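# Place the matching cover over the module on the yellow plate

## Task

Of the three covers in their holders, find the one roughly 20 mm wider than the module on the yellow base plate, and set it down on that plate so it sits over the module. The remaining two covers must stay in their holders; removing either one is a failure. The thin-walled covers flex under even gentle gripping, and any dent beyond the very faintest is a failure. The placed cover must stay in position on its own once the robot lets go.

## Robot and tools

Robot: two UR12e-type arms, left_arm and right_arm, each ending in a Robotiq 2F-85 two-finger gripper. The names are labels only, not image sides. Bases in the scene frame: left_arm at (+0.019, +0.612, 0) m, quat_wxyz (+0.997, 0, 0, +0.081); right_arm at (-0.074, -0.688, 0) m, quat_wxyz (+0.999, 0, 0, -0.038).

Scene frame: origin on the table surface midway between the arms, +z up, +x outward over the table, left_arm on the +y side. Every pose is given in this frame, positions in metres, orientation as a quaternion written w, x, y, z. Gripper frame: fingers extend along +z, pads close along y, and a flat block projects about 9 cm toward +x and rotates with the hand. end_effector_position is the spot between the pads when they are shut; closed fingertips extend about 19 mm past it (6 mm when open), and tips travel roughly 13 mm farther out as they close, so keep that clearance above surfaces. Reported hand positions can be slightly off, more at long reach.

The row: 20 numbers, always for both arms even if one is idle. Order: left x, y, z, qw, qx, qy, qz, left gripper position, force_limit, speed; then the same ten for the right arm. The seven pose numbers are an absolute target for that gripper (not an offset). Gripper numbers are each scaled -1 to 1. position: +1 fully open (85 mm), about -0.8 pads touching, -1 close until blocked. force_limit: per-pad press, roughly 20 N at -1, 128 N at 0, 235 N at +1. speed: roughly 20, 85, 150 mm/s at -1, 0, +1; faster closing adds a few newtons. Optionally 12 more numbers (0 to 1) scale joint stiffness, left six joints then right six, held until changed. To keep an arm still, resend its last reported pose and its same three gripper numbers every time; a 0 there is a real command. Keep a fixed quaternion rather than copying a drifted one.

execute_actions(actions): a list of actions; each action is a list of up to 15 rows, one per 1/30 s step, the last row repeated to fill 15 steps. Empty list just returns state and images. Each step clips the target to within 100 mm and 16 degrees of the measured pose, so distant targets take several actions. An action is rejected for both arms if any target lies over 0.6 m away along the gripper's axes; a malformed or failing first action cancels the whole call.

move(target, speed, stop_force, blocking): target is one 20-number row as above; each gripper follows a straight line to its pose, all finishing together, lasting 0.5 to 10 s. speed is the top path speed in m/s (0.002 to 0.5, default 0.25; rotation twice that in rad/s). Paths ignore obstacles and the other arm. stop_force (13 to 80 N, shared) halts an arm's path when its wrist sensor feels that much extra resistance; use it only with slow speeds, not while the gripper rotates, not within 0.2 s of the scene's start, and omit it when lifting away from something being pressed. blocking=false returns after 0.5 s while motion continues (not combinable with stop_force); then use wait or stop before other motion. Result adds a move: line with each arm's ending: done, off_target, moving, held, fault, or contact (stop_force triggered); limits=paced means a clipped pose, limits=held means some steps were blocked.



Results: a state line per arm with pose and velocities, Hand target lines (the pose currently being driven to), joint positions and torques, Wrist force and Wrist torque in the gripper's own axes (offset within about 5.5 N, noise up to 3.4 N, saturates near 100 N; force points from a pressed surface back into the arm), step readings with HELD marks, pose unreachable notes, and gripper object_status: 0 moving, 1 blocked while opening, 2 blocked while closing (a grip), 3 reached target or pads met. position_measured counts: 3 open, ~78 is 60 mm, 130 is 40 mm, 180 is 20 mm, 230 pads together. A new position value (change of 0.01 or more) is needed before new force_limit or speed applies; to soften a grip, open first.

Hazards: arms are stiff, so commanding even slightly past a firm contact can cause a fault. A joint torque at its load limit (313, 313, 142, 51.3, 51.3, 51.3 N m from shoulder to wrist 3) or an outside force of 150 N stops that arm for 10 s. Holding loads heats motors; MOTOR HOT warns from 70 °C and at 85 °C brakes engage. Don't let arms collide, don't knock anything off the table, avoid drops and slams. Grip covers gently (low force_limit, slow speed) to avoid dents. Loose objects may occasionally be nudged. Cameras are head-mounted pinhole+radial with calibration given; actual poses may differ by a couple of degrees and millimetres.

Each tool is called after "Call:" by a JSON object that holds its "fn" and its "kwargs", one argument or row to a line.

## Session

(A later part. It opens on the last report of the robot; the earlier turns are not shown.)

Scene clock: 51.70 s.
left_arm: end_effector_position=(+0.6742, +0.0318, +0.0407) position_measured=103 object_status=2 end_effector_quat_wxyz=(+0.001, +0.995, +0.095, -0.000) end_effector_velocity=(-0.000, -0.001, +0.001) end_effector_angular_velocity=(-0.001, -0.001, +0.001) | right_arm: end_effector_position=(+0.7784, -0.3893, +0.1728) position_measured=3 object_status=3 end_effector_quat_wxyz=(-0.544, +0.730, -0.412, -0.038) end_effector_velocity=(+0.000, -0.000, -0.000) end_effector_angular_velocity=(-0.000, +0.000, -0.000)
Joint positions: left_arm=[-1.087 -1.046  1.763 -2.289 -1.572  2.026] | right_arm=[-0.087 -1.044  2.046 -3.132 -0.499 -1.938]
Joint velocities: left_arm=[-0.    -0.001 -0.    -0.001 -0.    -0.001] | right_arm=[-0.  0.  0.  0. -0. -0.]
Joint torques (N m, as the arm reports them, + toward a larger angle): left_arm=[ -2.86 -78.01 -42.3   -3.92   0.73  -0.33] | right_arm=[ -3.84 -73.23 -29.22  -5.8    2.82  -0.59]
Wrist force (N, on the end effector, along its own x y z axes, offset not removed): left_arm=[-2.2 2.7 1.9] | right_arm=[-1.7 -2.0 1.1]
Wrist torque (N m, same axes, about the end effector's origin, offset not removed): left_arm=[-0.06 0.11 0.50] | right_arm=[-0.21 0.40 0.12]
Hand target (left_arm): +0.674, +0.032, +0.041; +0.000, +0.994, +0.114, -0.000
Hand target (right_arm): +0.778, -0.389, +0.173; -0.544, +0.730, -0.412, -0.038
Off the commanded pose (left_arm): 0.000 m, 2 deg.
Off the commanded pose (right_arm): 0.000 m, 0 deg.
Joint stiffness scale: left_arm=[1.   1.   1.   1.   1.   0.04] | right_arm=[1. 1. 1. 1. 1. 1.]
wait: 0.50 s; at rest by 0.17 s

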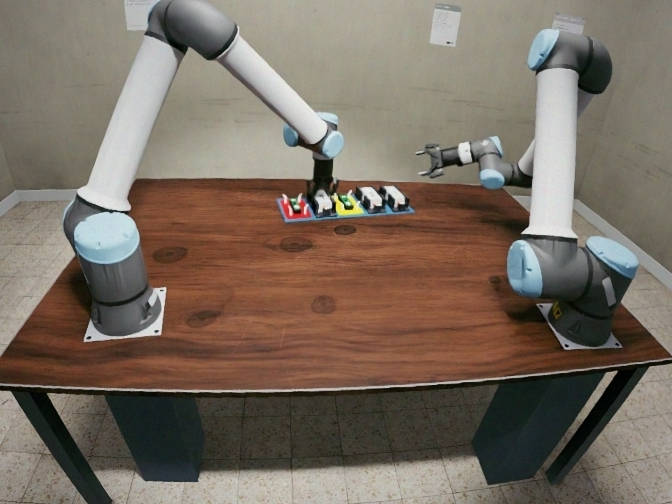

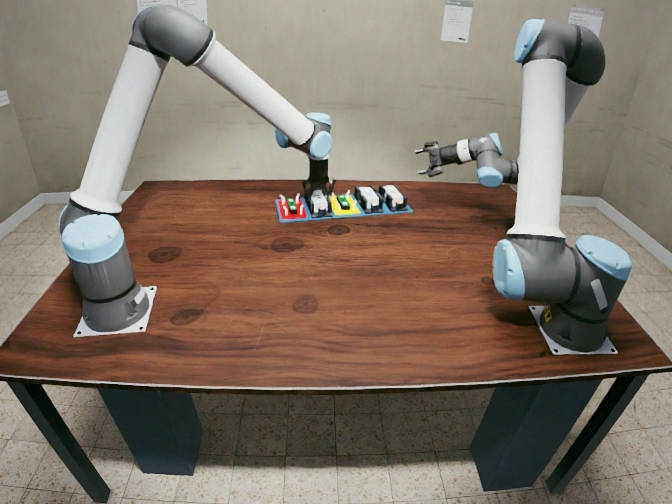

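Call:
{"fn": "execute_actions", "kwargs": {
  "actions": [
    [[0.6743,0.0317,0.0408,0,0.99546,0.09515,0,0.175,-0.9,-1,0.7783,-0.3893,0.1728,-0.544,0.730,-0.412,-0.038,1,-1,0],[0.6743,0.0317,0.0408,0,0.99546,0.09515,0,0.175,-0.9,-1,0.7783,-0.3893,0.1728,-0.544,0.730,-0.412,-0.038,1,-1,0],[0.6743,0.0317,0.0408,0,0.99546,0.09515,0,0.163,-0.9,-1,0.7783,-0.3893,0.1728,-0.544,0.730,-0.412,-0.038,1,-1,0],[0.6743,0.0317,0.0408,0,0.99546,0.09515,0,0.163,-0.9,-1,0.7783,-0.3893,0.1728,-0.544,0.730,-0.412,-0.038,1,-1,0],[0.6743,0.0317,0.0408,0,0.99546,0.09515,0,0.163,-0.9,-1,0.7783,-0.3893,0.1728,-0.544,0.730,-0.412,-0.038,1,-1,0],[0.67484,0.03098,0.04196,0.00108,0.99546,0.09515,0.00066,0.163,-0.9,-1,0.7783,-0.3893,0.1728,-0.544,0.730,-0.412,-0.038,1,-1,0],[0.67525,0.03043,0.04314,0.00188,0.99546,0.09515,0.00116,0.163,-0.9,-1,0.7783,-0.3893,0.1728,-0.544,0.730,-0.412,-0.038,1,-1,0],[0.67567,0.02988,0.04432,0.00269,0.99546,0.09515,0.00165,0.163,-0.9,-1,0.7783,-0.3893,0.1728,-0.544,0.730,-0.412,-0.038,1,-1,0],[0.67608,0.02933,0.04550,0.00349,0.99546,0.09515,0.00215,0.163,-0.9,-1,0.7783,-0.3893,0.1728,-0.544,0.730,-0.412,-0.038,1,-1,0],[0.67650,0.02878,0.04667,0.00430,0.99546,0.09515,0.00264,0.163,-0.9,-1,0.7783,-0.3893,0.1728,-0.544,0.730,-0.412,-0.038,1,-1,0],[0.67691,0.02823,0.04785,0.00511,0.99546,0.09515,0.00314,0.163,-0.9,-1,0.7783,-0.3893,0.1728,-0.544,0.730,-0.412,-0.038,1,-1,0],[0.67733,0.02768,0.04903,0.00591,0.99546,0.09515,0.00363,0.163,-0.9,-1,0.7783,-0.3893,0.1728,-0.544,0.730,-0.412,-0.038,1,-1,0],[0.67774,0.02713,0.05021,0.00672,0.99546,0.09515,0.00413,0.163,-0.9,-1,0.7783,-0.3893,0.1728,-0.544,0.730,-0.412,-0.038,1,-1,0],[0.67816,0.02658,0.05139,0.00752,0.99546,0.09515,0.00462,0.163,-0.9,-1,0.7783,-0.3893,0.1728,-0.544,0.730,-0.412,-0.038,1,-1,0],[0.67857,0.02603,0.05257,0.00833,0.99546,0.09515,0.00512,0.163,-0.9,-1,0.7783,-0.3893,0.1728,-0.544,0.730,-0.412,-0.038,1,-1,0]],
    [[0.67869,0.02587,0.05290,0.00856,0.99546,0.09515,0.00526,0.163,-0.9,-1,0.7783,-0.3893,0.1728,-0.544,0.730,-0.412,-0.038,1,-1,0],[0.67880,0.02572,0.05323,0.00878,0.99546,0.09515,0.00540,0.163,-0.9,-1,0.7783,-0.3893,0.1728,-0.544,0.730,-0.412,-0.038,1,-1,0],[0.67892,0.02556,0.05357,0.00901,0.99546,0.09515,0.00554,0.163,-0.9,-1,0.7783,-0.3893,0.1728,-0.544,0.730,-0.412,-0.038,1,-1,0],[0.67904,0.02541,0.05390,0.00924,0.99546,0.09515,0.00568,0.163,-0.9,-1,0.7783,-0.3893,0.1728,-0.544,0.730,-0.412,-0.038,1,-1,0],[0.67915,0.02526,0.05423,0.00946,0.99546,0.09515,0.00582,0.163,-0.9,-1,0.7783,-0.3893,0.1728,-0.544,0.730,-0.412,-0.038,1,-1,0],[0.67927,0.02510,0.05457,0.00969,0.99546,0.09515,0.00596,0.163,-0.9,-1,0.7783,-0.3893,0.1728,-0.544,0.730,-0.412,-0.038,1,-1,0],[0.67939,0.02494,0.05490,0.00992,0.99546,0.09515,0.00610,0.163,-0.9,-1,0.7783,-0.3893,0.1728,-0.544,0.730,-0.412,-0.038,1,-1,0],[0.67950,0.02479,0.05523,0.01015,0.99546,0.09515,0.00624,0.163,-0.9,-1,0.7783,-0.3893,0.1728,-0.544,0.730,-0.412,-0.038,1,-1,0],[0.67962,0.02463,0.05556,0.01038,0.99546,0.09515,0.00638,0.163,-0.9,-1,0.7783,-0.3893,0.1728,-0.544,0.730,-0.412,-0.038,1,-1,0],[0.67974,0.02448,0.05590,0.01061,0.99546,0.09515,0.00652,0.163,-0.9,-1,0.7783,-0.3893,0.1728,-0.544,0.730,-0.412,-0.038,1,-1,0],[0.67986,0.02433,0.05623,0.01083,0.99546,0.09515,0.00666,0.163,-0.9,-1,0.7783,-0.3893,0.1728,-0.544,0.730,-0.412,-0.038,1,-1,0],[0.67997,0.02417,0.05656,0.01106,0.99546,0.09515,0.00680,0.163,-0.9,-1,0.7783,-0.3893,0.1728,-0.544,0.730,-0.412,-0.038,1,-1,0],[0.68009,0.02401,0.05690,0.01129,0.99546,0.09515,0.00694,0.163,-0.9,-1,0.7783,-0.3893,0.1728,-0.544,0.730,-0.412,-0.038,1,-1,0],[0.68021,0.02386,0.05722,0.01151,0.99546,0.09515,0.00707,0.163,-0.9,-1,0.7783,-0.3893,0.1728,-0.544,0.730,-0.412,-0.038,1,-1,0],[0.68032,0.02370,0.05756,0.01174,0.99546,0.09515,0.00722,0.163,-0.9,-1,0.7783,-0.3893,0.1728,-0.544,0.730,-0.412,-0.038,1,-1,0]]
  ]
}}

Call:
{"fn": "wait", "kwargs": {
  "seconds": 0.4
}}

Scene clock: 56.97 s.
left_arm: end_effector_position=(+0.6744, +0.0316, +0.0412) position_measured=103 object_status=2 end_effector_quat_wxyz=(+0.001, +0.995, +0.095, +0.000) end_effector_velocity=(+0.001, +0.000, +0.005) end_effector_angular_velocity=(-0.004, -0.003, +0.002) | right_arm: end_effector_position=(+0.7784, -0.3893, +0.1728) position_measured=3 object_status=3 end_effector_quat_wxyz=(-0.544, +0.730, -0.412, -0.038) end_effector_velocity=(+0.000, -0.001, -0.001) end_effector_angular_velocity=(-0.002, +0.002, -0.002)
Joint positions: left_arm=[-1.087 -1.046  1.763 -2.289 -1.572  2.026] | right_arm=[-0.087 -1.044  2.046 -3.132 -0.499 -1.938]
Joint velocities: left_arm=[ 0.001 -0.006  0.001  0.     0.    -0.001] | right_arm=[-0.     0.001  0.    -0.    -0.002 -0.   ]
Joint torques (N m, as the arm reports them, + toward a larger angle): left_arm=[ -2.25 -87.6  -51.35  -7.16   0.81   0.55] | right_arm=[ -1.68 -78.07 -29.61  -5.6    2.99  -0.23]
Wrist force (N, on the end effector, along its own x y z axes, offset not removed): left_arm=[-6.9 2.9 11.8] | right_arm=[-0.1 -1.9 3.0]
Wrist torque (N m, same axes, about the end effector's origin, offset not removed): left_arm=[0.17 1.09 0.28] | right_arm=[-0.16 0.06 0.15]
Hand target (left_arm): +0.680, +0.024, +0.058; +0.012, +0.995, +0.095, +0.007
Hand target (right_arm): +0.778, -0.389, +0.173; -0.544, +0.730, -0.412, -0.038
Off the commanded pose (left_arm): 0.019 m, 1 deg.
Off the commanded pose (right_arm): 0.000 m, 0 deg.
Joint stiffness scale: left_arm=[1.   1.   1.   1.   1.   0.04] | right_arm=[1. 1. 1. 1. 1. 1.]
Step readings (end_effector_position; steps 1 to 15: 1st action; 16 to 30: 2nd action):
0: left_arm (+0.6742, +0.0318, +0.0407) | right_arm (+0.7784, -0.3893, +0.1728)
1: left_arm (+0.6742, +0.0318, +0.0407) | right_arm (+0.7784, -0.3893, +0.1728)
2: left_arm (+0.6742, +0.0318, +0.0407) | right_arm (+0.7784, -0.3893, +0.1728)
4: left_arm (+0.6742, +0.0318, +0.0407) | right_arm (+0.7784, -0.3893, +0.1728)
8: left_arm (+0.6742, +0.0318, +0.0407) | right_arm (+0.7784, -0.3893, +0.1728)
15: left_arm (+0.6743, +0.0317, +0.0408) | right_arm (+0.7784, -0.3893, +0.1728)
16: left_arm (+0.6743, +0.0317, +0.0408) | right_arm (+0.7784, -0.3893, +0.1728)
17: left_arm (+0.6743, +0.0317, +0.0408) | right_arm (+0.7784, -0.3893, +0.1728)
19: left_arm (+0.6743, +0.0317, +0.0408) | right_arm (+0.7784, -0.3893, +0.1728)
23: left_arm (+0.6743, +0.0317, +0.0409) | right_arm (+0.7784, -0.3893, +0.1728)
30: end_effector_position above

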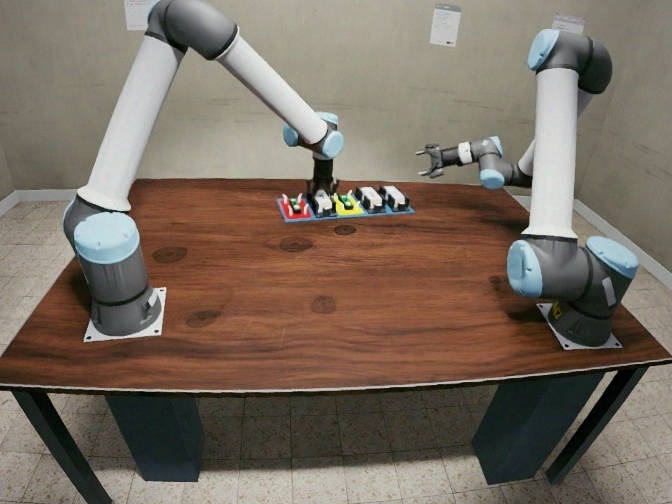

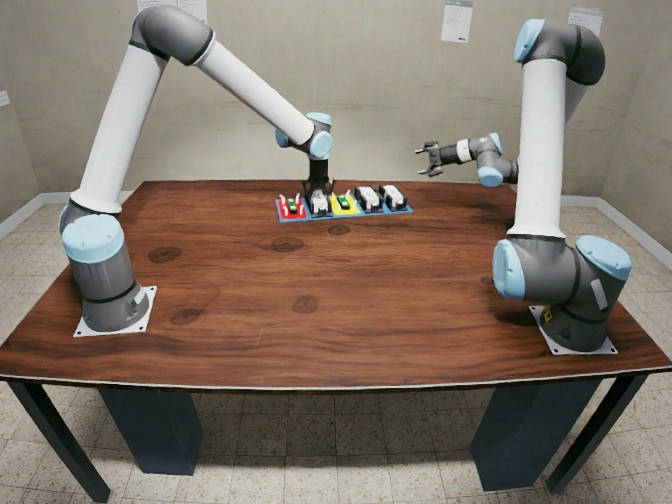

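Scene clock: 57.37 s.
left_arm: end_effector_position=(+0.6745, +0.0315, +0.0427) position_measured=103 object_status=2 end_effector_quat_wxyz=(+0.002, +0.995, +0.095, +0.001) end_effector_velocity=(+0.000, -0.000, -0.001) end_effector_angular_velocity=(+0.002, +0.001, +0.000) | right_arm: end_effector_position=(+0.7784, -0.3893, +0.1728) position_measured=3 object_status=3 end_effector_quat_wxyz=(-0.544, +0.730, -0.412, -0.038) end_effector_velocity=(-0.000, -0.000, -0.000) end_effector_angular_velocity=(-0.000, +0.001, -0.000)
Joint positions: left_arm=[-1.087 -1.048  1.763 -2.289 -1.572  2.026] | right_arm=[-0.087 -1.044  2.046 -3.132 -0.499 -1.938]
Joint velocities: left_arm=[-0.     0.001 -0.001  0.001  0.    -0.   ] | right_arm=[-0.    -0.     0.001  0.    -0.     0.   ]
Joint torques (N m, as the arm reports them, + toward a larger angle): left_arm=[ -2.9  -89.64 -52.16  -7.24   0.77   0.43] | right_arm=[ -4.46 -72.13 -29.33  -5.14   3.12  -0.72]
Wrist force (N, on the end effector, along its own x y z axes, offset not removed): left_arm=[-5.0 -1.7 13.7] | right_arm=[-3.3 -0.8 2.1]
Wrist torque (N m, same axes, about the end effector's origin, offset not removed): left_arm=[0.26 0.64 0.37] | right_arm=[0.02 0.65 0.11]
Hand target (left_arm): +0.680, +0.024, +0.058; +0.012, +0.995, +0.095, +0.007
Hand target (right_arm): +0.778, -0.389, +0.173; -0.544, +0.730, -0.412, -0.038
Off the commanded pose (left_arm): 0.018 m, 1 deg.
Off the commanded pose (right_arm): 0.000 m, 0 deg.
Joint stiffness scale: left_arm=[1.   1.   1.   1.   1.   0.04] | right_arm=[1. 1. 1. 1. 1. 1.]
wait: 0.40 s; at rest by 0.17 s

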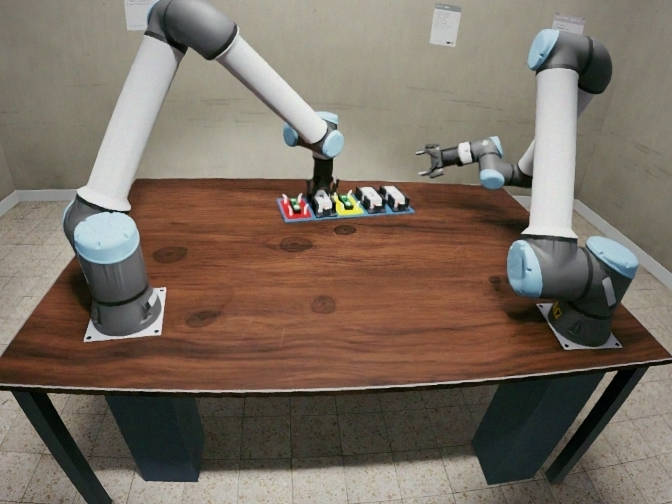

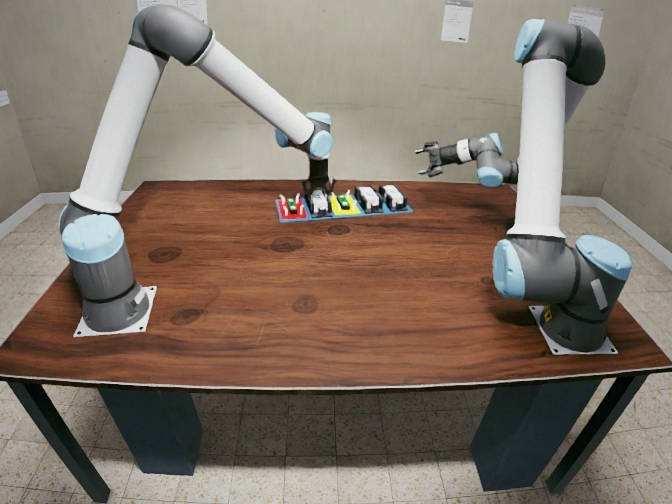

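Something moved by about 1.8 mm at roughly 13.5 N; zooming in to see whether it was the cover or the pads.

Call:
{"fn": "zoom_image", "kwargs": {
  "camera": "cam_head_right",
  "region": [300, 184, 336, 220]
}}

Call:
{"fn": "zoom_image", "kwargs": {
  "camera": "cam_head_left",
  "region": [304, 184, 340, 220]
}}

Region (300, 184, 336, 220) of cam_head_right's 672x504 image, scaled by 14.000, with more detail than that image has.

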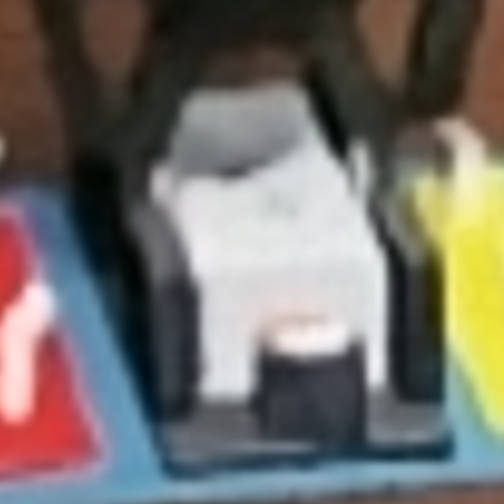

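Region (304, 184, 340, 220) of cam_head_left's 672x504 image, scaled by 14.000, with more detail than that image has.

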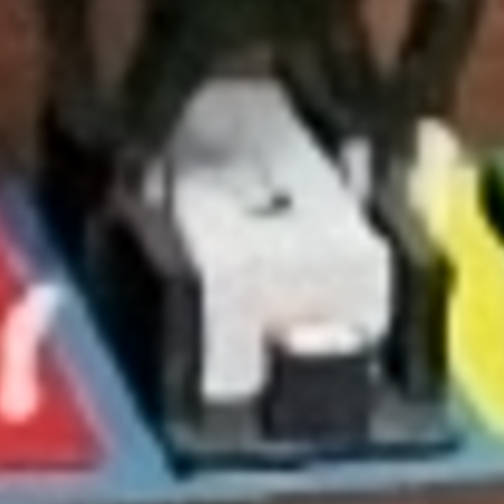

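Call:
{"fn": "execute_actions", "kwargs": {
  "actions": [
    [[0.6802,0.0238,0.0572,0.0115,0.99546,0.09515,0.0071,0.143,-0.82,-1,0.7783,-0.3893,0.1728,-0.544,0.730,-0.412,-0.038,1,-1,0],[0.6801,0.0240,0.0570,0.0113,0.99546,0.09515,0.0069,0.143,-0.82,-1,0.7783,-0.3893,0.1728,-0.544,0.730,-0.412,-0.038,1,-1,0],[0.6801,0.0240,0.0570,0.0111,0.99546,0.09515,0.0068,0.143,-0.82,-1,0.7783,-0.3893,0.1728,-0.544,0.730,-0.412,-0.038,1,-1,0],[0.6801,0.0240,0.0570,0.0111,0.99546,0.09515,0.0068,0.143,-0.82,-1,0.7783,-0.3893,0.1728,-0.544,0.730,-0.412,-0.038,1,-1,0],[0.6801,0.0240,0.0570,0.0111,0.99546,0.09515,0.0068,0.143,-0.82,-1,0.7783,-0.3893,0.1728,-0.544,0.730,-0.412,-0.038,1,-1,0],[0.6801,0.0240,0.0570,0.0111,0.99546,0.09515,0.0068,0.143,-0.82,-1,0.7783,-0.3893,0.1728,-0.544,0.730,-0.412,-0.038,1,-1,0],[0.6801,0.0240,0.0575,0.0111,0.99546,0.09515,0.0068,0.143,-0.82,-1,0.7783,-0.3893,0.1728,-0.544,0.730,-0.412,-0.038,1,-1,0],[0.6801,0.0240,0.0580,0.0111,0.99546,0.09515,0.0068,0.143,-0.82,-1,0.7783,-0.3893,0.1728,-0.544,0.730,-0.412,-0.038,1,-1,0],[0.6801,0.0240,0.0585,0.0111,0.99546,0.09515,0.0068,0.143,-0.82,-1,0.7783,-0.3893,0.1728,-0.544,0.730,-0.412,-0.038,1,-1,0],[0.6801,0.0240,0.0590,0.0111,0.99546,0.09515,0.0068,0.143,-0.82,-1,0.7783,-0.3893,0.1728,-0.544,0.730,-0.412,-0.038,1,-1,0],[0.6801,0.0240,0.0595,0.0111,0.99546,0.09515,0.0068,0.143,-0.82,-1,0.7783,-0.3893,0.1728,-0.544,0.730,-0.412,-0.038,1,-1,0],[0.6801,0.0240,0.0600,0.0111,0.99546,0.09515,0.0068,0.143,-0.82,-1,0.7783,-0.3893,0.1728,-0.544,0.730,-0.412,-0.038,1,-1,0],[0.6801,0.0240,0.0604,0.0111,0.99546,0.09515,0.0068,0.143,-0.82,-1,0.7783,-0.3893,0.1728,-0.544,0.730,-0.412,-0.038,1,-1,0],[0.6801,0.0240,0.0608,0.0111,0.99546,0.09515,0.0068,0.143,-0.82,-1,0.7783,-0.3893,0.1728,-0.544,0.730,-0.412,-0.038,1,-1,0],[0.6801,0.0240,0.0611,0.0111,0.99546,0.09515,0.0068,0.143,-0.82,-1,0.7783,-0.3893,0.1728,-0.544,0.730,-0.412,-0.038,1,-1,0]]
  ]
}}

Call:
{"fn": "wait", "kwargs": {
  "seconds": 0.5
}}

Call:
{"fn": "zoom_image", "kwargs": {
  "camera": "cam_head_right",
  "region": [300, 184, 336, 220]
}}

Call:
{"fn": "zoom_image", "kwargs": {
  "camera": "cam_head_left",
  "region": [304, 184, 340, 220]
}}

Scene clock: 62.77 s.
left_arm: end_effector_position=(+0.6744, +0.0317, +0.0430) position_measured=106 object_status=2 end_effector_quat_wxyz=(+0.001, +0.995, +0.095, +0.000) end_effector_velocity=(+0.001, +0.001, +0.002) end_effector_angular_velocity=(+0.005, +0.003, +0.000) | right_arm: end_effector_position=(+0.7784, -0.3893, +0.1728) position_measured=3 object_status=3 end_effector_quat_wxyz=(-0.544, +0.730, -0.412, -0.038) end_effector_velocity=(+0.000, -0.000, -0.001) end_effector_angular_velocity=(+0.000, +0.002, -0.000)
Joint positions: left_arm=[-1.087 -1.048  1.763 -2.288 -1.572  2.026] | right_arm=[-0.087 -1.044  2.046 -3.132 -0.499 -1.938]
Joint velocities: left_arm=[ 0.001 -0.    -0.005  0.011  0.     0.   ] | right_arm=[-0.001  0.001  0.     0.002  0.     0.   ]
Joint torques (N m, as the arm reports them, + toward a larger angle): left_arm=[ -0.84 -92.93 -52.86  -5.76   0.54   0.22] | right_arm=[ -5.15 -75.95 -30.14  -5.29   3.06  -1.08]
Wrist force (N, on the end effector, along its own x y z axes, offset not removed): left_arm=[-4.4 2.0 15.1] | right_arm=[-2.8 -2.4 2.7]
Wrist torque (N m, same axes, about the end effector's origin, offset not removed): left_arm=[-0.11 0.73 0.31] | right_arm=[-0.24 0.51 0.08]
Hand target (left_arm): +0.680, +0.024, +0.061; +0.011, +0.995, +0.095, +0.007
Hand target (right_arm): +0.778, -0.389, +0.173; -0.544, +0.730, -0.412, -0.038
Off the commanded pose (left_arm): 0.021 m, 1 deg.
Off the commanded pose (right_arm): 0.000 m, 0 deg.
Joint stiffness scale: left_arm=[1.   1.   1.   1.   1.   0.04] | right_arm=[1. 1. 1. 1. 1. 1.]
Step readings (end_effector_position):
0: left_arm (+0.6745, +0.0315, +0.0427) | right_arm (+0.7784, -0.3893, +0.1728)
1: left_arm (+0.6745, +0.0315, +0.0427) | right_arm (+0.7784, -0.3893, +0.1728)
2: left_arm (+0.6746, +0.0315, +0.0427) | right_arm (+0.7784, -0.3893, +0.1728)
4: left_arm (+0.6746, +0.0315, +0.0429) | right_arm (+0.7784, -0.3893, +0.1728)
8: left_arm (+0.6745, +0.0315, +0.0429) | right_arm (+0.7784, -0.3893, +0.1728)
15: end_effector_position above

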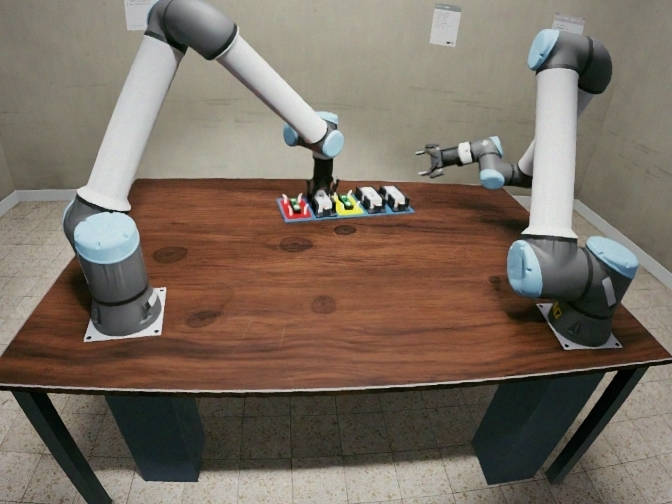

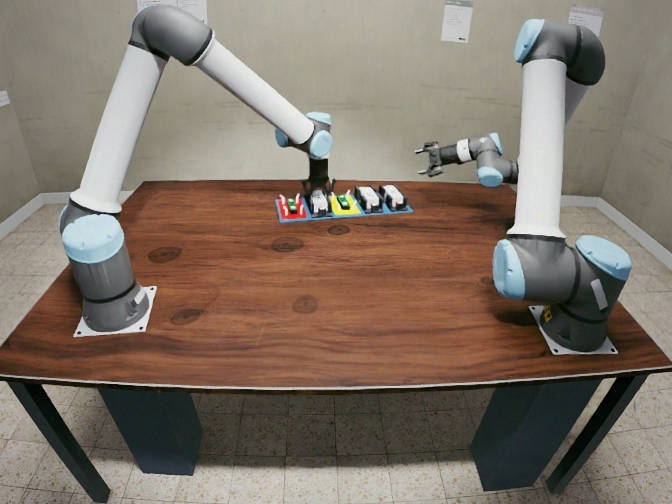

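Scene clock: 63.27 s.
left_arm: end_effector_position=(+0.6744, +0.0317, +0.0442) position_measured=106 object_status=2 end_effector_quat_wxyz=(+0.001, +0.995, +0.095, +0.000) end_effector_velocity=(+0.000, -0.001, +0.001) end_effector_angular_velocity=(-0.001, -0.001, -0.002) | right_arm: end_effector_position=(+0.7784, -0.3893, +0.1728) position_measured=3 object_status=3 end_effector_quat_wxyz=(-0.544, +0.730, -0.412, -0.038) end_effector_velocity=(+0.000, -0.001, +0.000) end_effector_angular_velocity=(-0.001, -0.000, -0.001)
Joint positions: left_arm=[-1.087 -1.05   1.762 -2.285 -1.572  2.026] | right_arm=[-0.087 -1.044  2.046 -3.132 -0.499 -1.938]
Joint velocities: left_arm=[-0.    -0.    -0.001 -0.     0.     0.002] | right_arm=[-0.001 -0.001  0.    -0.    -0.001  0.   ]
Joint torques (N m, as the arm reports them, + toward a larger angle): left_arm=[ -1.73 -93.61 -51.91  -5.67   0.52   0.7 ] | right_arm=[ -1.29 -71.6  -29.06  -5.43   3.07  -0.75]
Wrist force (N, on the end effector, along its own x y z axes, offset not removed): left_arm=[-1.8 2.7 16.1] | right_arm=[-0.7 -1.9 1.1]
Wrist torque (N m, same axes, about the end effector's origin, offset not removed): left_arm=[-0.13 0.35 0.27] | right_arm=[-0.11 0.18 0.17]
Hand target (left_arm): +0.680, +0.024, +0.061; +0.011, +0.995, +0.095, +0.007
Hand target (right_arm): +0.778, -0.389, +0.173; -0.544, +0.730, -0.412, -0.038
Off the commanded pose (left_arm): 0.019 m, 1 deg.
Off the commanded pose (right_arm): 0.000 m, 0 deg.
Joint stiffness scale: left_arm=[1.   1.   1.   1.   1.   0.04] | right_arm=[1. 1. 1. 1. 1. 1.]
wait: 0.50 s; at rest by 0.17 s

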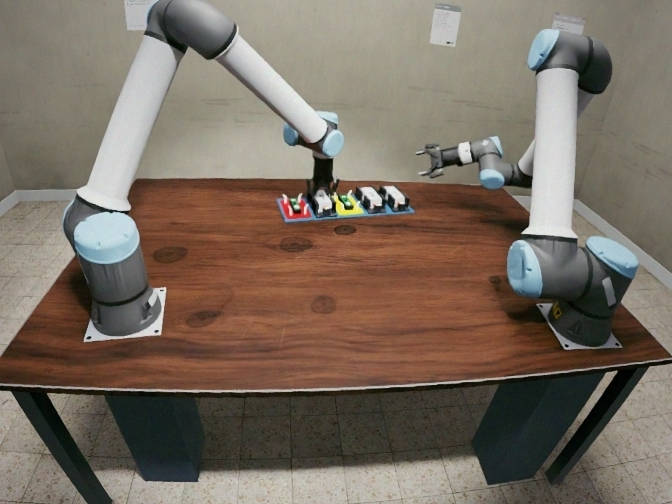

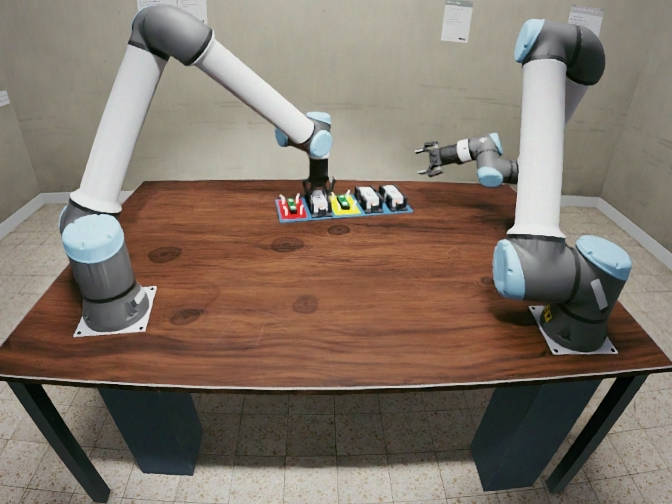

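Region (300, 184, 336, 220) of cam_head_right's 672x504 image, scaled by 14.000, with more detail than that image has.

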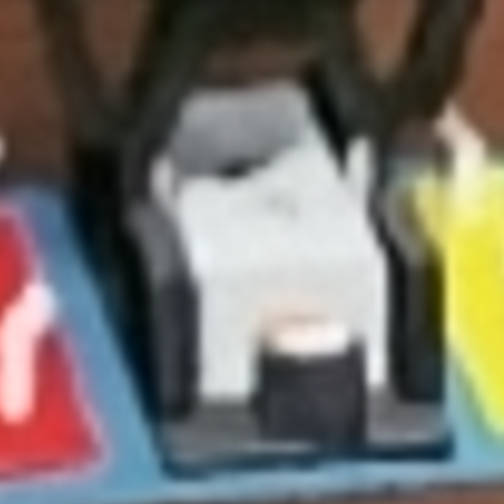

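Region (304, 184, 340, 220) of cam_head_left's 672x504 image, scaled by 14.000, with more detail than that image has.

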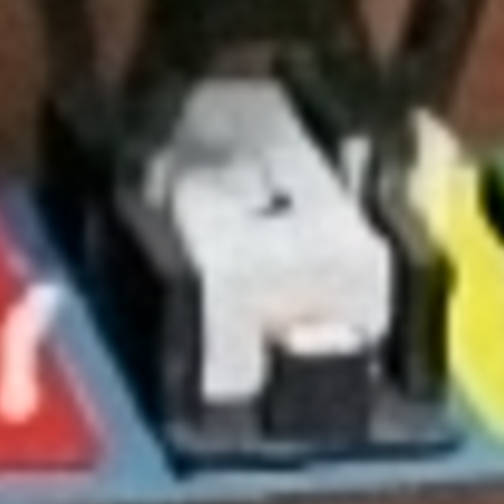

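Call:
{"fn": "execute_actions", "kwargs": {
  "actions": [
    [[0.6801,0.0240,0.0607,0.0111,0.99546,0.09515,0.0068,0.127,-0.75,-1,0.7783,-0.3893,0.1728,-0.544,0.730,-0.412,-0.038,1,-1,0],[0.6801,0.0240,0.0607,0.0111,0.99546,0.09515,0.0068,0.127,-0.75,-1,0.7783,-0.3893,0.1728,-0.544,0.730,-0.412,-0.038,1,-1,0],[0.6801,0.0240,0.0607,0.0111,0.99546,0.09515,0.0068,0.127,-0.75,-1,0.7783,-0.3893,0.1728,-0.544,0.730,-0.412,-0.038,1,-1,0],[0.6801,0.0240,0.0607,0.0111,0.99546,0.09515,0.0068,0.127,-0.75,-1,0.7783,-0.3893,0.1728,-0.544,0.730,-0.412,-0.038,1,-1,0],[0.6801,0.0240,0.0607,0.0111,0.99546,0.09515,0.0068,0.127,-0.75,-1,0.7783,-0.3893,0.1728,-0.544,0.730,-0.412,-0.038,1,-1,0],[0.68023,0.02384,0.06106,0.01129,0.99546,0.09515,0.00692,0.127,-0.75,-1,0.7783,-0.3893,0.1728,-0.544,0.730,-0.412,-0.038,1,-1,0],[0.68036,0.02368,0.06142,0.01148,0.99546,0.09515,0.00704,0.127,-0.75,-1,0.7783,-0.3893,0.1728,-0.544,0.730,-0.412,-0.038,1,-1,0],[0.68049,0.02352,0.06178,0.01167,0.99546,0.09515,0.00716,0.127,-0.75,-1,0.7783,-0.3893,0.1728,-0.544,0.730,-0.412,-0.038,1,-1,0],[0.68062,0.02336,0.06214,0.01186,0.99546,0.09515,0.00728,0.127,-0.75,-1,0.7783,-0.3893,0.1728,-0.544,0.730,-0.412,-0.038,1,-1,0],[0.68075,0.02320,0.06250,0.01205,0.99546,0.09515,0.00740,0.127,-0.75,-1,0.7783,-0.3893,0.1728,-0.544,0.730,-0.412,-0.038,1,-1,0],[0.68088,0.02304,0.06286,0.01224,0.99546,0.09515,0.00752,0.127,-0.75,-1,0.7783,-0.3893,0.1728,-0.544,0.730,-0.412,-0.038,1,-1,0],[0.68101,0.02288,0.06322,0.01243,0.99546,0.09515,0.00764,0.127,-0.75,-1,0.7783,-0.3893,0.1728,-0.544,0.730,-0.412,-0.038,1,-1,0],[0.68114,0.02272,0.06358,0.01262,0.99546,0.09515,0.00776,0.127,-0.75,-1,0.7783,-0.3893,0.1728,-0.544,0.730,-0.412,-0.038,1,-1,0],[0.68127,0.02256,0.06394,0.01281,0.99546,0.09515,0.00788,0.127,-0.75,-1,0.7783,-0.3893,0.1728,-0.544,0.730,-0.412,-0.038,1,-1,0],[0.6814,0.0224,0.0643,0.0130,0.99546,0.09515,0.0080,0.127,-0.75,-1,0.7783,-0.3893,0.1728,-0.544,0.730,-0.412,-0.038,1,-1,0]]
  ]
}}

Call:
{"fn": "wait", "kwargs": {
  "seconds": 0.5
}}

Call:
{"fn": "zoom_image", "kwargs": {
  "camera": "cam_head_right",
  "region": [300, 184, 336, 220]
}}

Call:
{"fn": "zoom_image", "kwargs": {
  "camera": "cam_head_left",
  "region": [304, 184, 340, 220]
}}

Scene clock: 66.13 s.
left_arm: end_effector_position=(+0.6744, +0.0317, +0.0444) position_measured=108 object_status=2 end_effector_quat_wxyz=(+0.001, +0.995, +0.095, +0.000) end_effector_velocity=(+0.001, +0.000, +0.001) end_effector_angular_velocity=(+0.000, +0.000, -0.000) | right_arm: end_effector_position=(+0.7784, -0.3893, +0.1728) position_measured=3 object_status=3 end_effector_quat_wxyz=(-0.544, +0.730, -0.412, -0.038) end_effector_velocity=(-0.000, -0.001, -0.001) end_effector_angular_velocity=(-0.001, +0.001, -0.001)
Joint positions: left_arm=[-1.087 -1.05   1.761 -2.284 -1.572  2.026] | right_arm=[-0.087 -1.044  2.046 -3.132 -0.499 -1.938]
Joint velocities: left_arm=[ 0.001 -0.001 -0.001  0.003 -0.     0.001] | right_arm=[-0.001  0.     0.001 -0.    -0.001  0.   ]
Joint torques (N m, as the arm reports them, + toward a larger angle): left_arm=[ -1.82 -94.92 -54.02  -5.81   0.49   0.24] | right_arm=[ -0.18 -75.12 -29.01  -5.38   3.1   -0.08]
Wrist force (N, on the end effector, along its own x y z axes, offset not removed): left_arm=[-4.6 2.2 17.4] | right_arm=[-0.5 -1.8 0.3]
Wrist torque (N m, same axes, about the end effector's origin, offset not removed): left_arm=[0.07 0.71 0.31] | right_arm=[-0.15 0.12 0.09]
Hand target (left_arm): +0.681, +0.023, +0.064; +0.013, +0.995, +0.095, +0.008
Hand target (right_arm): +0.778, -0.389, +0.173; -0.544, +0.730, -0.412, -0.038
Off the commanded pose (left_arm): 0.023 m, 2 deg.
Off the commanded pose (right_arm): 0.000 m, 0 deg.
Joint stiffness scale: left_arm=[1.   1.   1.   1.   1.   0.04] | right_arm=[1. 1. 1. 1. 1. 1.]
Step readings (end_effector_position):
0: left_arm (+0.6744, +0.0317, +0.0442) | right_arm (+0.7784, -0.3893, +0.1728)
1: left_arm (+0.6744, +0.0317, +0.0442) | right_arm (+0.7784, -0.3893, +0.1728)
2: left_arm (+0.6744, +0.0317, +0.0442) | right_arm (+0.7784, -0.3893, +0.1728)
4: left_arm (+0.6744, +0.0317, +0.0443) | right_arm (+0.7784, -0.3893, +0.1728)
8: left_arm (+0.6744, +0.0317, +0.0443) | right_arm (+0.7784, -0.3893, +0.1728)
15: end_effector_position above

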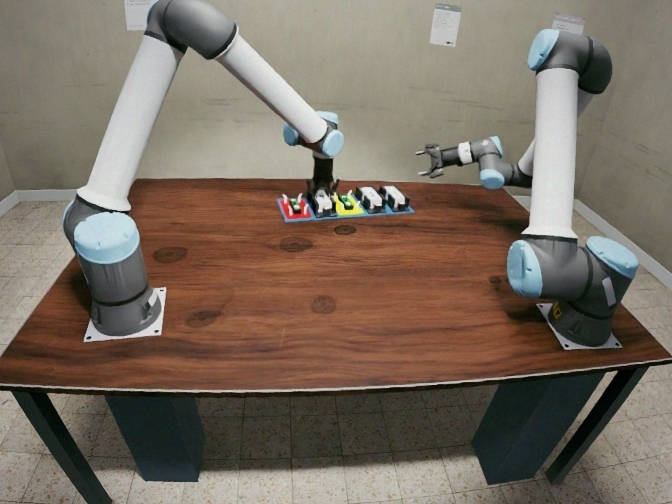

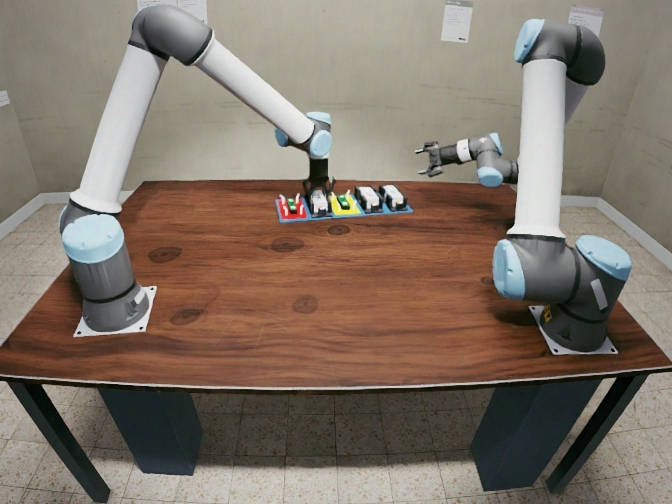

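Scene clock: 66.63 s.
left_arm: end_effector_position=(+0.6744, +0.0317, +0.0445) position_measured=108 object_status=2 end_effector_quat_wxyz=(+0.001, +0.995, +0.095, +0.000) end_effector_velocity=(-0.000, -0.000, +0.001) end_effector_angular_velocity=(-0.000, +0.000, +0.001) | right_arm: end_effector_position=(+0.7784, -0.3893, +0.1728) position_measured=3 object_status=3 end_effector_quat_wxyz=(-0.544, +0.730, -0.412, -0.038) end_effector_velocity=(-0.000, -0.001, -0.000) end_effector_angular_velocity=(-0.000, -0.000, -0.001)
Joint positions: left_arm=[-1.087 -1.05   1.761 -2.284 -1.572  2.026] | right_arm=[-0.087 -1.044  2.046 -3.132 -0.499 -1.938]
Joint velocities: left_arm=[ 0.    -0.    -0.     0.001 -0.    -0.001] | right_arm=[-0.001  0.     0.001 -0.001  0.     0.   ]
Joint torques (N m, as the arm reports them, + toward a larger angle): left_arm=[ -0.96 -94.77 -54.8   -5.85   0.68   0.3 ] | right_arm=[ -2.12 -72.08 -27.72  -5.49   2.68  -0.47]
Wrist force (N, on the end effector, along its own x y z axes, offset not removed): left_arm=[-2.1 4.4 19.6] | right_arm=[-1.5 -3.4 2.1]
Wrist torque (N m, same axes, about the end effector's origin, offset not removed): left_arm=[0.14 0.34 0.32] | right_arm=[-0.51 0.36 0.04]
Hand target (left_arm): +0.681, +0.023, +0.064; +0.013, +0.995, +0.095, +0.008
Hand target (right_arm): +0.778, -0.389, +0.173; -0.544, +0.730, -0.412, -0.038
Off the commanded pose (left_arm): 0.023 m, 2 deg.
Off the commanded pose (right_arm): 0.000 m, 0 deg.
Joint stiffness scale: left_arm=[1.   1.   1.   1.   1.   0.04] | right_arm=[1. 1. 1. 1. 1. 1.]
wait: 0.50 s; at rest by 0.17 s

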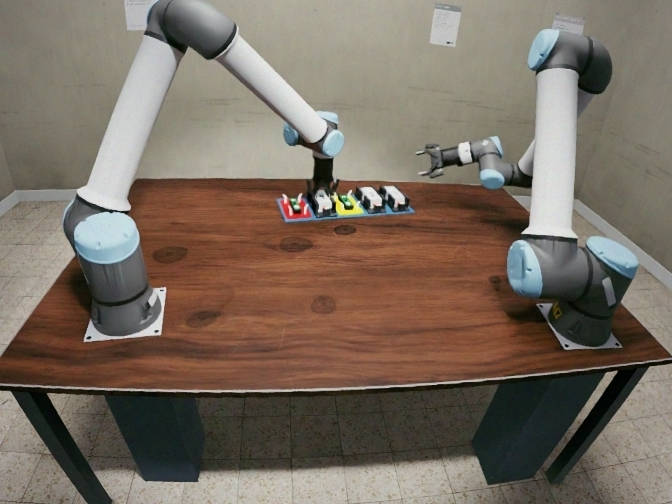

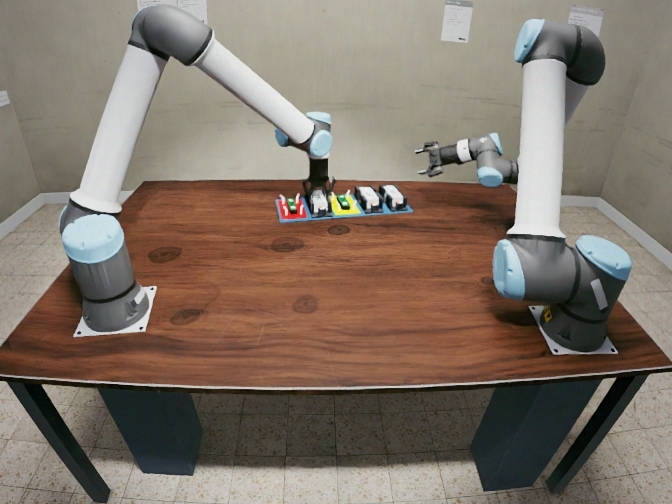

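Region (300, 184, 336, 220) of cam_head_right's 672x504 image, scaled by 14.000, with more detail than that image has.

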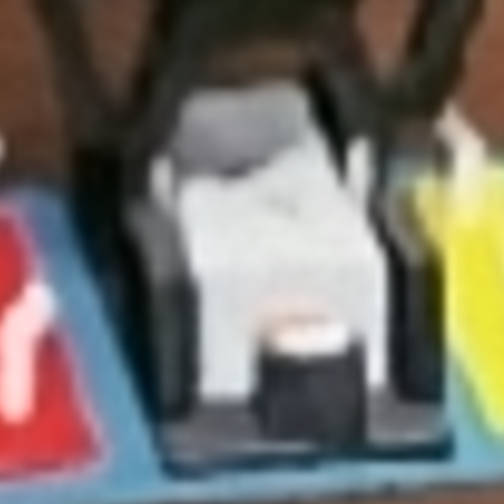

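Region (304, 184, 340, 220) of cam_head_left's 672x504 image, scaled by 14.000, with more detail than that image has.

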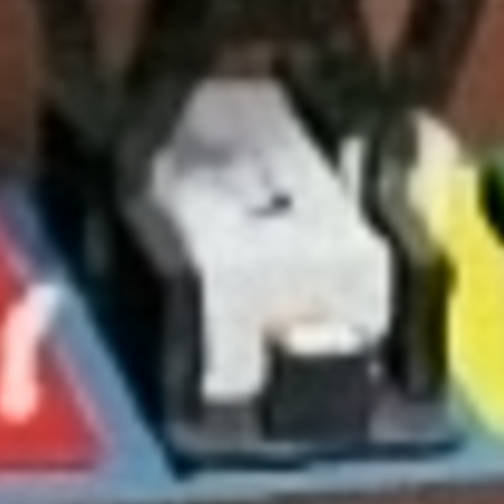

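Call:
{"fn": "execute_actions", "kwargs": {
  "actions": [
    [[0.6814,0.0224,0.0640,0.0130,0.99546,0.09515,0.0080,0.103,-0.685,-1,0.7783,-0.3893,0.1728,-0.544,0.730,-0.412,-0.038,1,-1,0],[0.6814,0.0224,0.0640,0.0130,0.99546,0.09515,0.0080,0.103,-0.685,-1,0.7783,-0.3893,0.1728,-0.544,0.730,-0.412,-0.038,1,-1,0],[0.6814,0.0224,0.0640,0.0130,0.99546,0.09515,0.0080,0.103,-0.685,-1,0.7783,-0.3893,0.1728,-0.544,0.730,-0.412,-0.038,1,-1,0],[0.6814,0.0224,0.0640,0.0130,0.99546,0.09515,0.0080,0.103,-0.685,-1,0.7783,-0.3893,0.1728,-0.544,0.730,-0.412,-0.038,1,-1,0],[0.6814,0.0224,0.0640,0.0130,0.99546,0.09515,0.0080,0.103,-0.685,-1,0.7783,-0.3893,0.1728,-0.544,0.730,-0.412,-0.038,1,-1,0],[0.68154,0.02221,0.06443,0.01334,0.99546,0.09515,0.00821,0.103,-0.685,-1,0.7783,-0.3893,0.1728,-0.544,0.730,-0.412,-0.038,1,-1,0],[0.68168,0.02202,0.06486,0.01368,0.99546,0.09515,0.00841,0.103,-0.685,-1,0.7783,-0.3893,0.1728,-0.544,0.730,-0.412,-0.038,1,-1,0],[0.68183,0.02184,0.06529,0.01402,0.99546,0.09515,0.00862,0.103,-0.685,-1,0.7783,-0.3893,0.1728,-0.544,0.730,-0.412,-0.038,1,-1,0],[0.68197,0.02165,0.06572,0.01436,0.99546,0.09515,0.00883,0.103,-0.685,-1,0.7783,-0.3893,0.1728,-0.544,0.730,-0.412,-0.038,1,-1,0],[0.68211,0.02146,0.06615,0.01470,0.99546,0.09515,0.00904,0.103,-0.685,-1,0.7783,-0.3893,0.1728,-0.544,0.730,-0.412,-0.038,1,-1,0],[0.68226,0.02127,0.06658,0.01504,0.99546,0.09515,0.00924,0.103,-0.685,-1,0.7783,-0.3893,0.1728,-0.544,0.730,-0.412,-0.038,1,-1,0],[0.68240,0.02108,0.06701,0.01538,0.99546,0.09515,0.00945,0.103,-0.685,-1,0.7783,-0.3893,0.1728,-0.544,0.730,-0.412,-0.038,1,-1,0],[0.68254,0.02090,0.06744,0.01572,0.99546,0.09515,0.00966,0.103,-0.685,-1,0.7783,-0.3893,0.1728,-0.544,0.730,-0.412,-0.038,1,-1,0],[0.68269,0.02071,0.06787,0.01606,0.99546,0.09515,0.00986,0.103,-0.685,-1,0.7783,-0.3893,0.1728,-0.544,0.730,-0.412,-0.038,1,-1,0],[0.68283,0.02052,0.0683,0.0164,0.99546,0.09515,0.01007,0.103,-0.685,-1,0.7783,-0.3893,0.1728,-0.544,0.730,-0.412,-0.038,1,-1,0]]
  ]
}}

Call:
{"fn": "wait", "kwargs": {
  "seconds": 0.5
}}

Call:
{"fn": "zoom_image", "kwargs": {
  "camera": "cam_head_right",
  "region": [300, 184, 336, 220]
}}

Call:
{"fn": "zoom_image", "kwargs": {
  "camera": "cam_head_left",
  "region": [304, 184, 340, 220]
}}

Scene clock: 84.03 s.
left_arm: end_effector_position=(+0.6745, +0.0316, +0.0447) position_measured=110 object_status=2 end_effector_quat_wxyz=(+0.001, +0.995, +0.095, +0.000) end_effector_velocity=(-0.000, -0.001, +0.003) end_effector_angular_velocity=(-0.003, -0.002, -0.001) | right_arm: end_effector_position=(+0.7784, -0.3893, +0.1728) position_measured=3 object_status=3 end_effector_quat_wxyz=(-0.544, +0.730, -0.412, -0.038) end_effector_velocity=(-0.001, +0.001, +0.001) end_effector_angular_velocity=(+0.002, +0.000, +0.003)
Joint positions: left_arm=[-1.087 -1.05   1.761 -2.283 -1.572  2.026] | right_arm=[-0.087 -1.044  2.046 -3.132 -0.499 -1.938]
Joint velocities: left_arm=[-0.001 -0.003 -0.    -0.    -0.     0.001] | right_arm=[ 0.001 -0.     0.     0.001  0.002 -0.   ]
Joint torques (N m, as the arm reports them, + toward a larger angle): left_arm=[ -1.85 -96.41 -55.8   -7.58   0.62   0.53] | right_arm=[ -1.41 -70.28 -28.53  -4.87   2.62  -1.14]
Wrist force (N, on the end effector, along its own x y z axes, offset not removed): left_arm=[-3.5 2.2 20.3] | right_arm=[-0.7 -1.1 1.3]
Wrist torque (N m, same axes, about the end effector's origin, offset not removed): left_arm=[0.19 0.44 0.26] | right_arm=[0.05 0.12 0.18]
Hand target (left_arm): +0.683, +0.021, +0.068; +0.016, +0.995, +0.095, +0.010
Hand target (right_arm): +0.778, -0.389, +0.173; -0.544, +0.730, -0.412, -0.038
Off the commanded pose (left_arm): 0.027 m, 2 deg.
Off the commanded pose (right_arm): 0.000 m, 0 deg.
Joint stiffness scale: left_arm=[1.   1.   1.   1.   1.   0.04] | right_arm=[1. 1. 1. 1. 1. 1.]
Step readings (end_effector_position):
0: left_arm (+0.6744, +0.0317, +0.0445) | right_arm (+0.7784, -0.3893, +0.1728)
1: left_arm (+0.6744, +0.0317, +0.0445) | right_arm (+0.7784, -0.3893, +0.1728)
2: left_arm (+0.6744, +0.0316, +0.0445) | right_arm (+0.7784, -0.3893, +0.1728)
4: left_arm (+0.6745, +0.0316, +0.0446) | right_arm (+0.7784, -0.3893, +0.1728)
8: left_arm (+0.6745, +0.0316, +0.0446) | right_arm (+0.7784, -0.3893, +0.1728)
15: end_effector_position above

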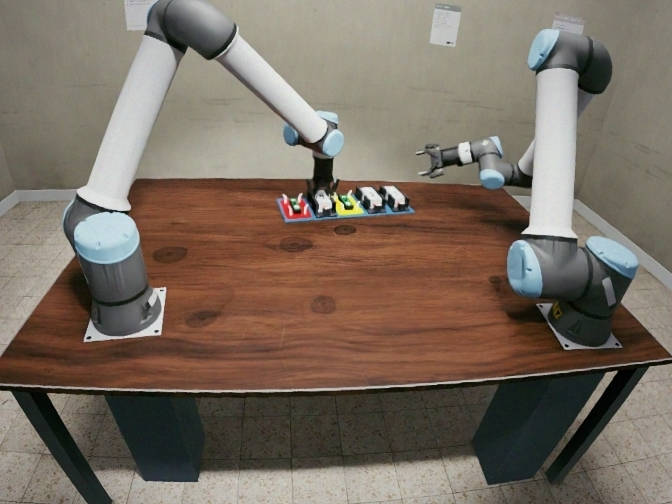

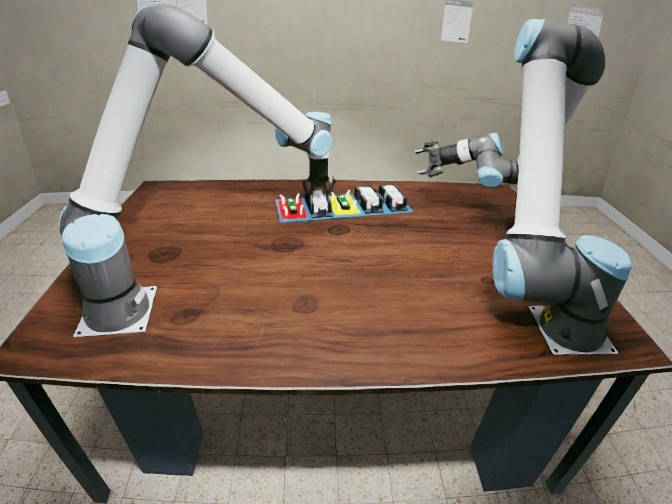

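Scene clock: 84.53 s.
left_arm: end_effector_position=(+0.6746, +0.0314, +0.0461) position_measured=110 object_status=2 end_effector_quat_wxyz=(+0.002, +0.995, +0.095, +0.001) end_effector_velocity=(-0.000, +0.000, -0.002) end_effector_angular_velocity=(+0.002, +0.001, -0.001) | right_arm: end_effector_position=(+0.7784, -0.3893, +0.1728) position_measured=3 object_status=3 end_effector_quat_wxyz=(-0.544, +0.730, -0.412, -0.038) end_effector_velocity=(-0.000, +0.002, +0.000) end_effector_angular_velocity=(+0.002, +0.000, +0.003)
Joint positions: left_arm=[-1.087 -1.052  1.761 -2.283 -1.572  2.026] | right_arm=[-0.087 -1.044  2.046 -3.132 -0.499 -1.938]
Joint velocities: left_arm=[-0.     0.002  0.     0.    -0.     0.001] | right_arm=[ 0.001  0.    -0.001  0.001  0.002  0.   ]
Joint torques (N m, as the arm reports them, + toward a larger angle): left_arm=[ -1.51 -96.78 -56.07  -8.32   0.19   0.37] | right_arm=[ -4.63 -73.01 -29.03  -5.49   2.86  -0.32]
Wrist force (N, on the end effector, along its own x y z axes, offset not removed): left_arm=[-2.6 0.4 22.0] | right_arm=[-1.3 -2.1 1.3]
Wrist torque (N m, same axes, about the end effector's origin, offset not removed): left_arm=[0.51 0.26 0.22] | right_arm=[-0.19 0.28 0.17]
Hand target (left_arm): +0.683, +0.021, +0.068; +0.016, +0.995, +0.095, +0.010
Hand target (right_arm): +0.778, -0.389, +0.173; -0.544, +0.730, -0.412, -0.038
Off the commanded pose (left_arm): 0.026 m, 2 deg.
Off the commanded pose (right_arm): 0.000 m, 0 deg.
Joint stiffness scale: left_arm=[1.   1.   1.   1.   1.   0.04] | right_arm=[1. 1. 1. 1. 1. 1.]
wait: 0.50 s; at rest by 0.17 s

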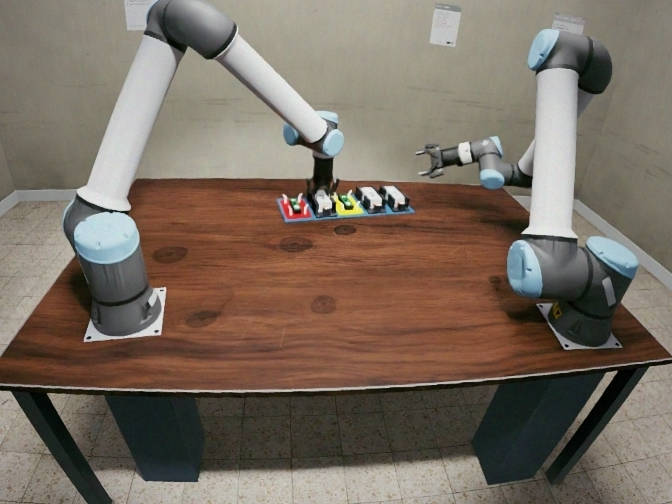

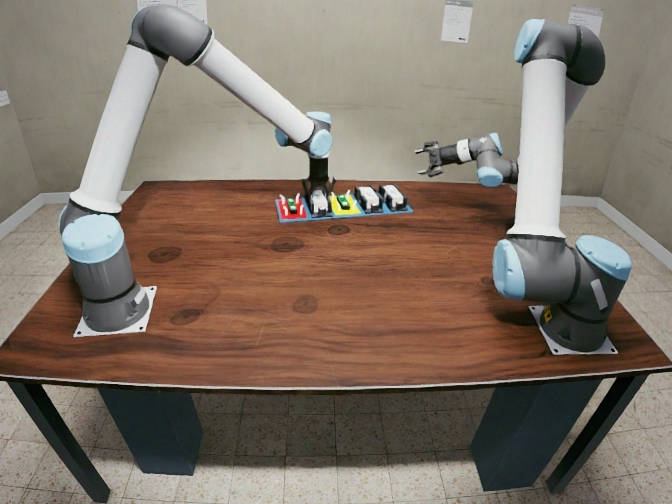

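Region (300, 184, 336, 220) of cam_head_right's 672x504 image, scaled by 14.000, with more detail than that image has.

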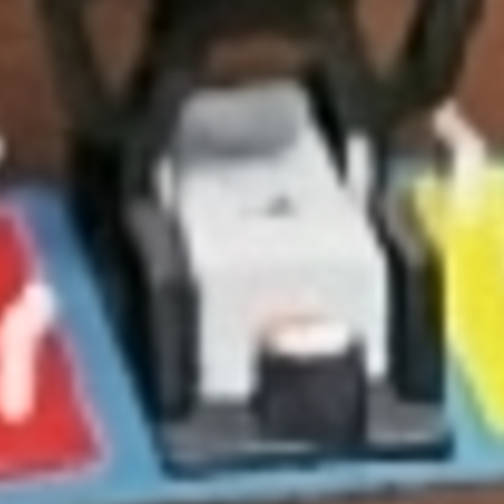

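Region (304, 184, 340, 220) of cam_head_left's 672x504 image, scaled by 14.000, with more detail than that image has.

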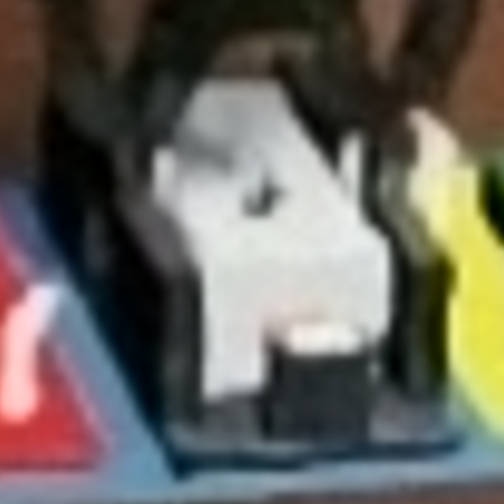

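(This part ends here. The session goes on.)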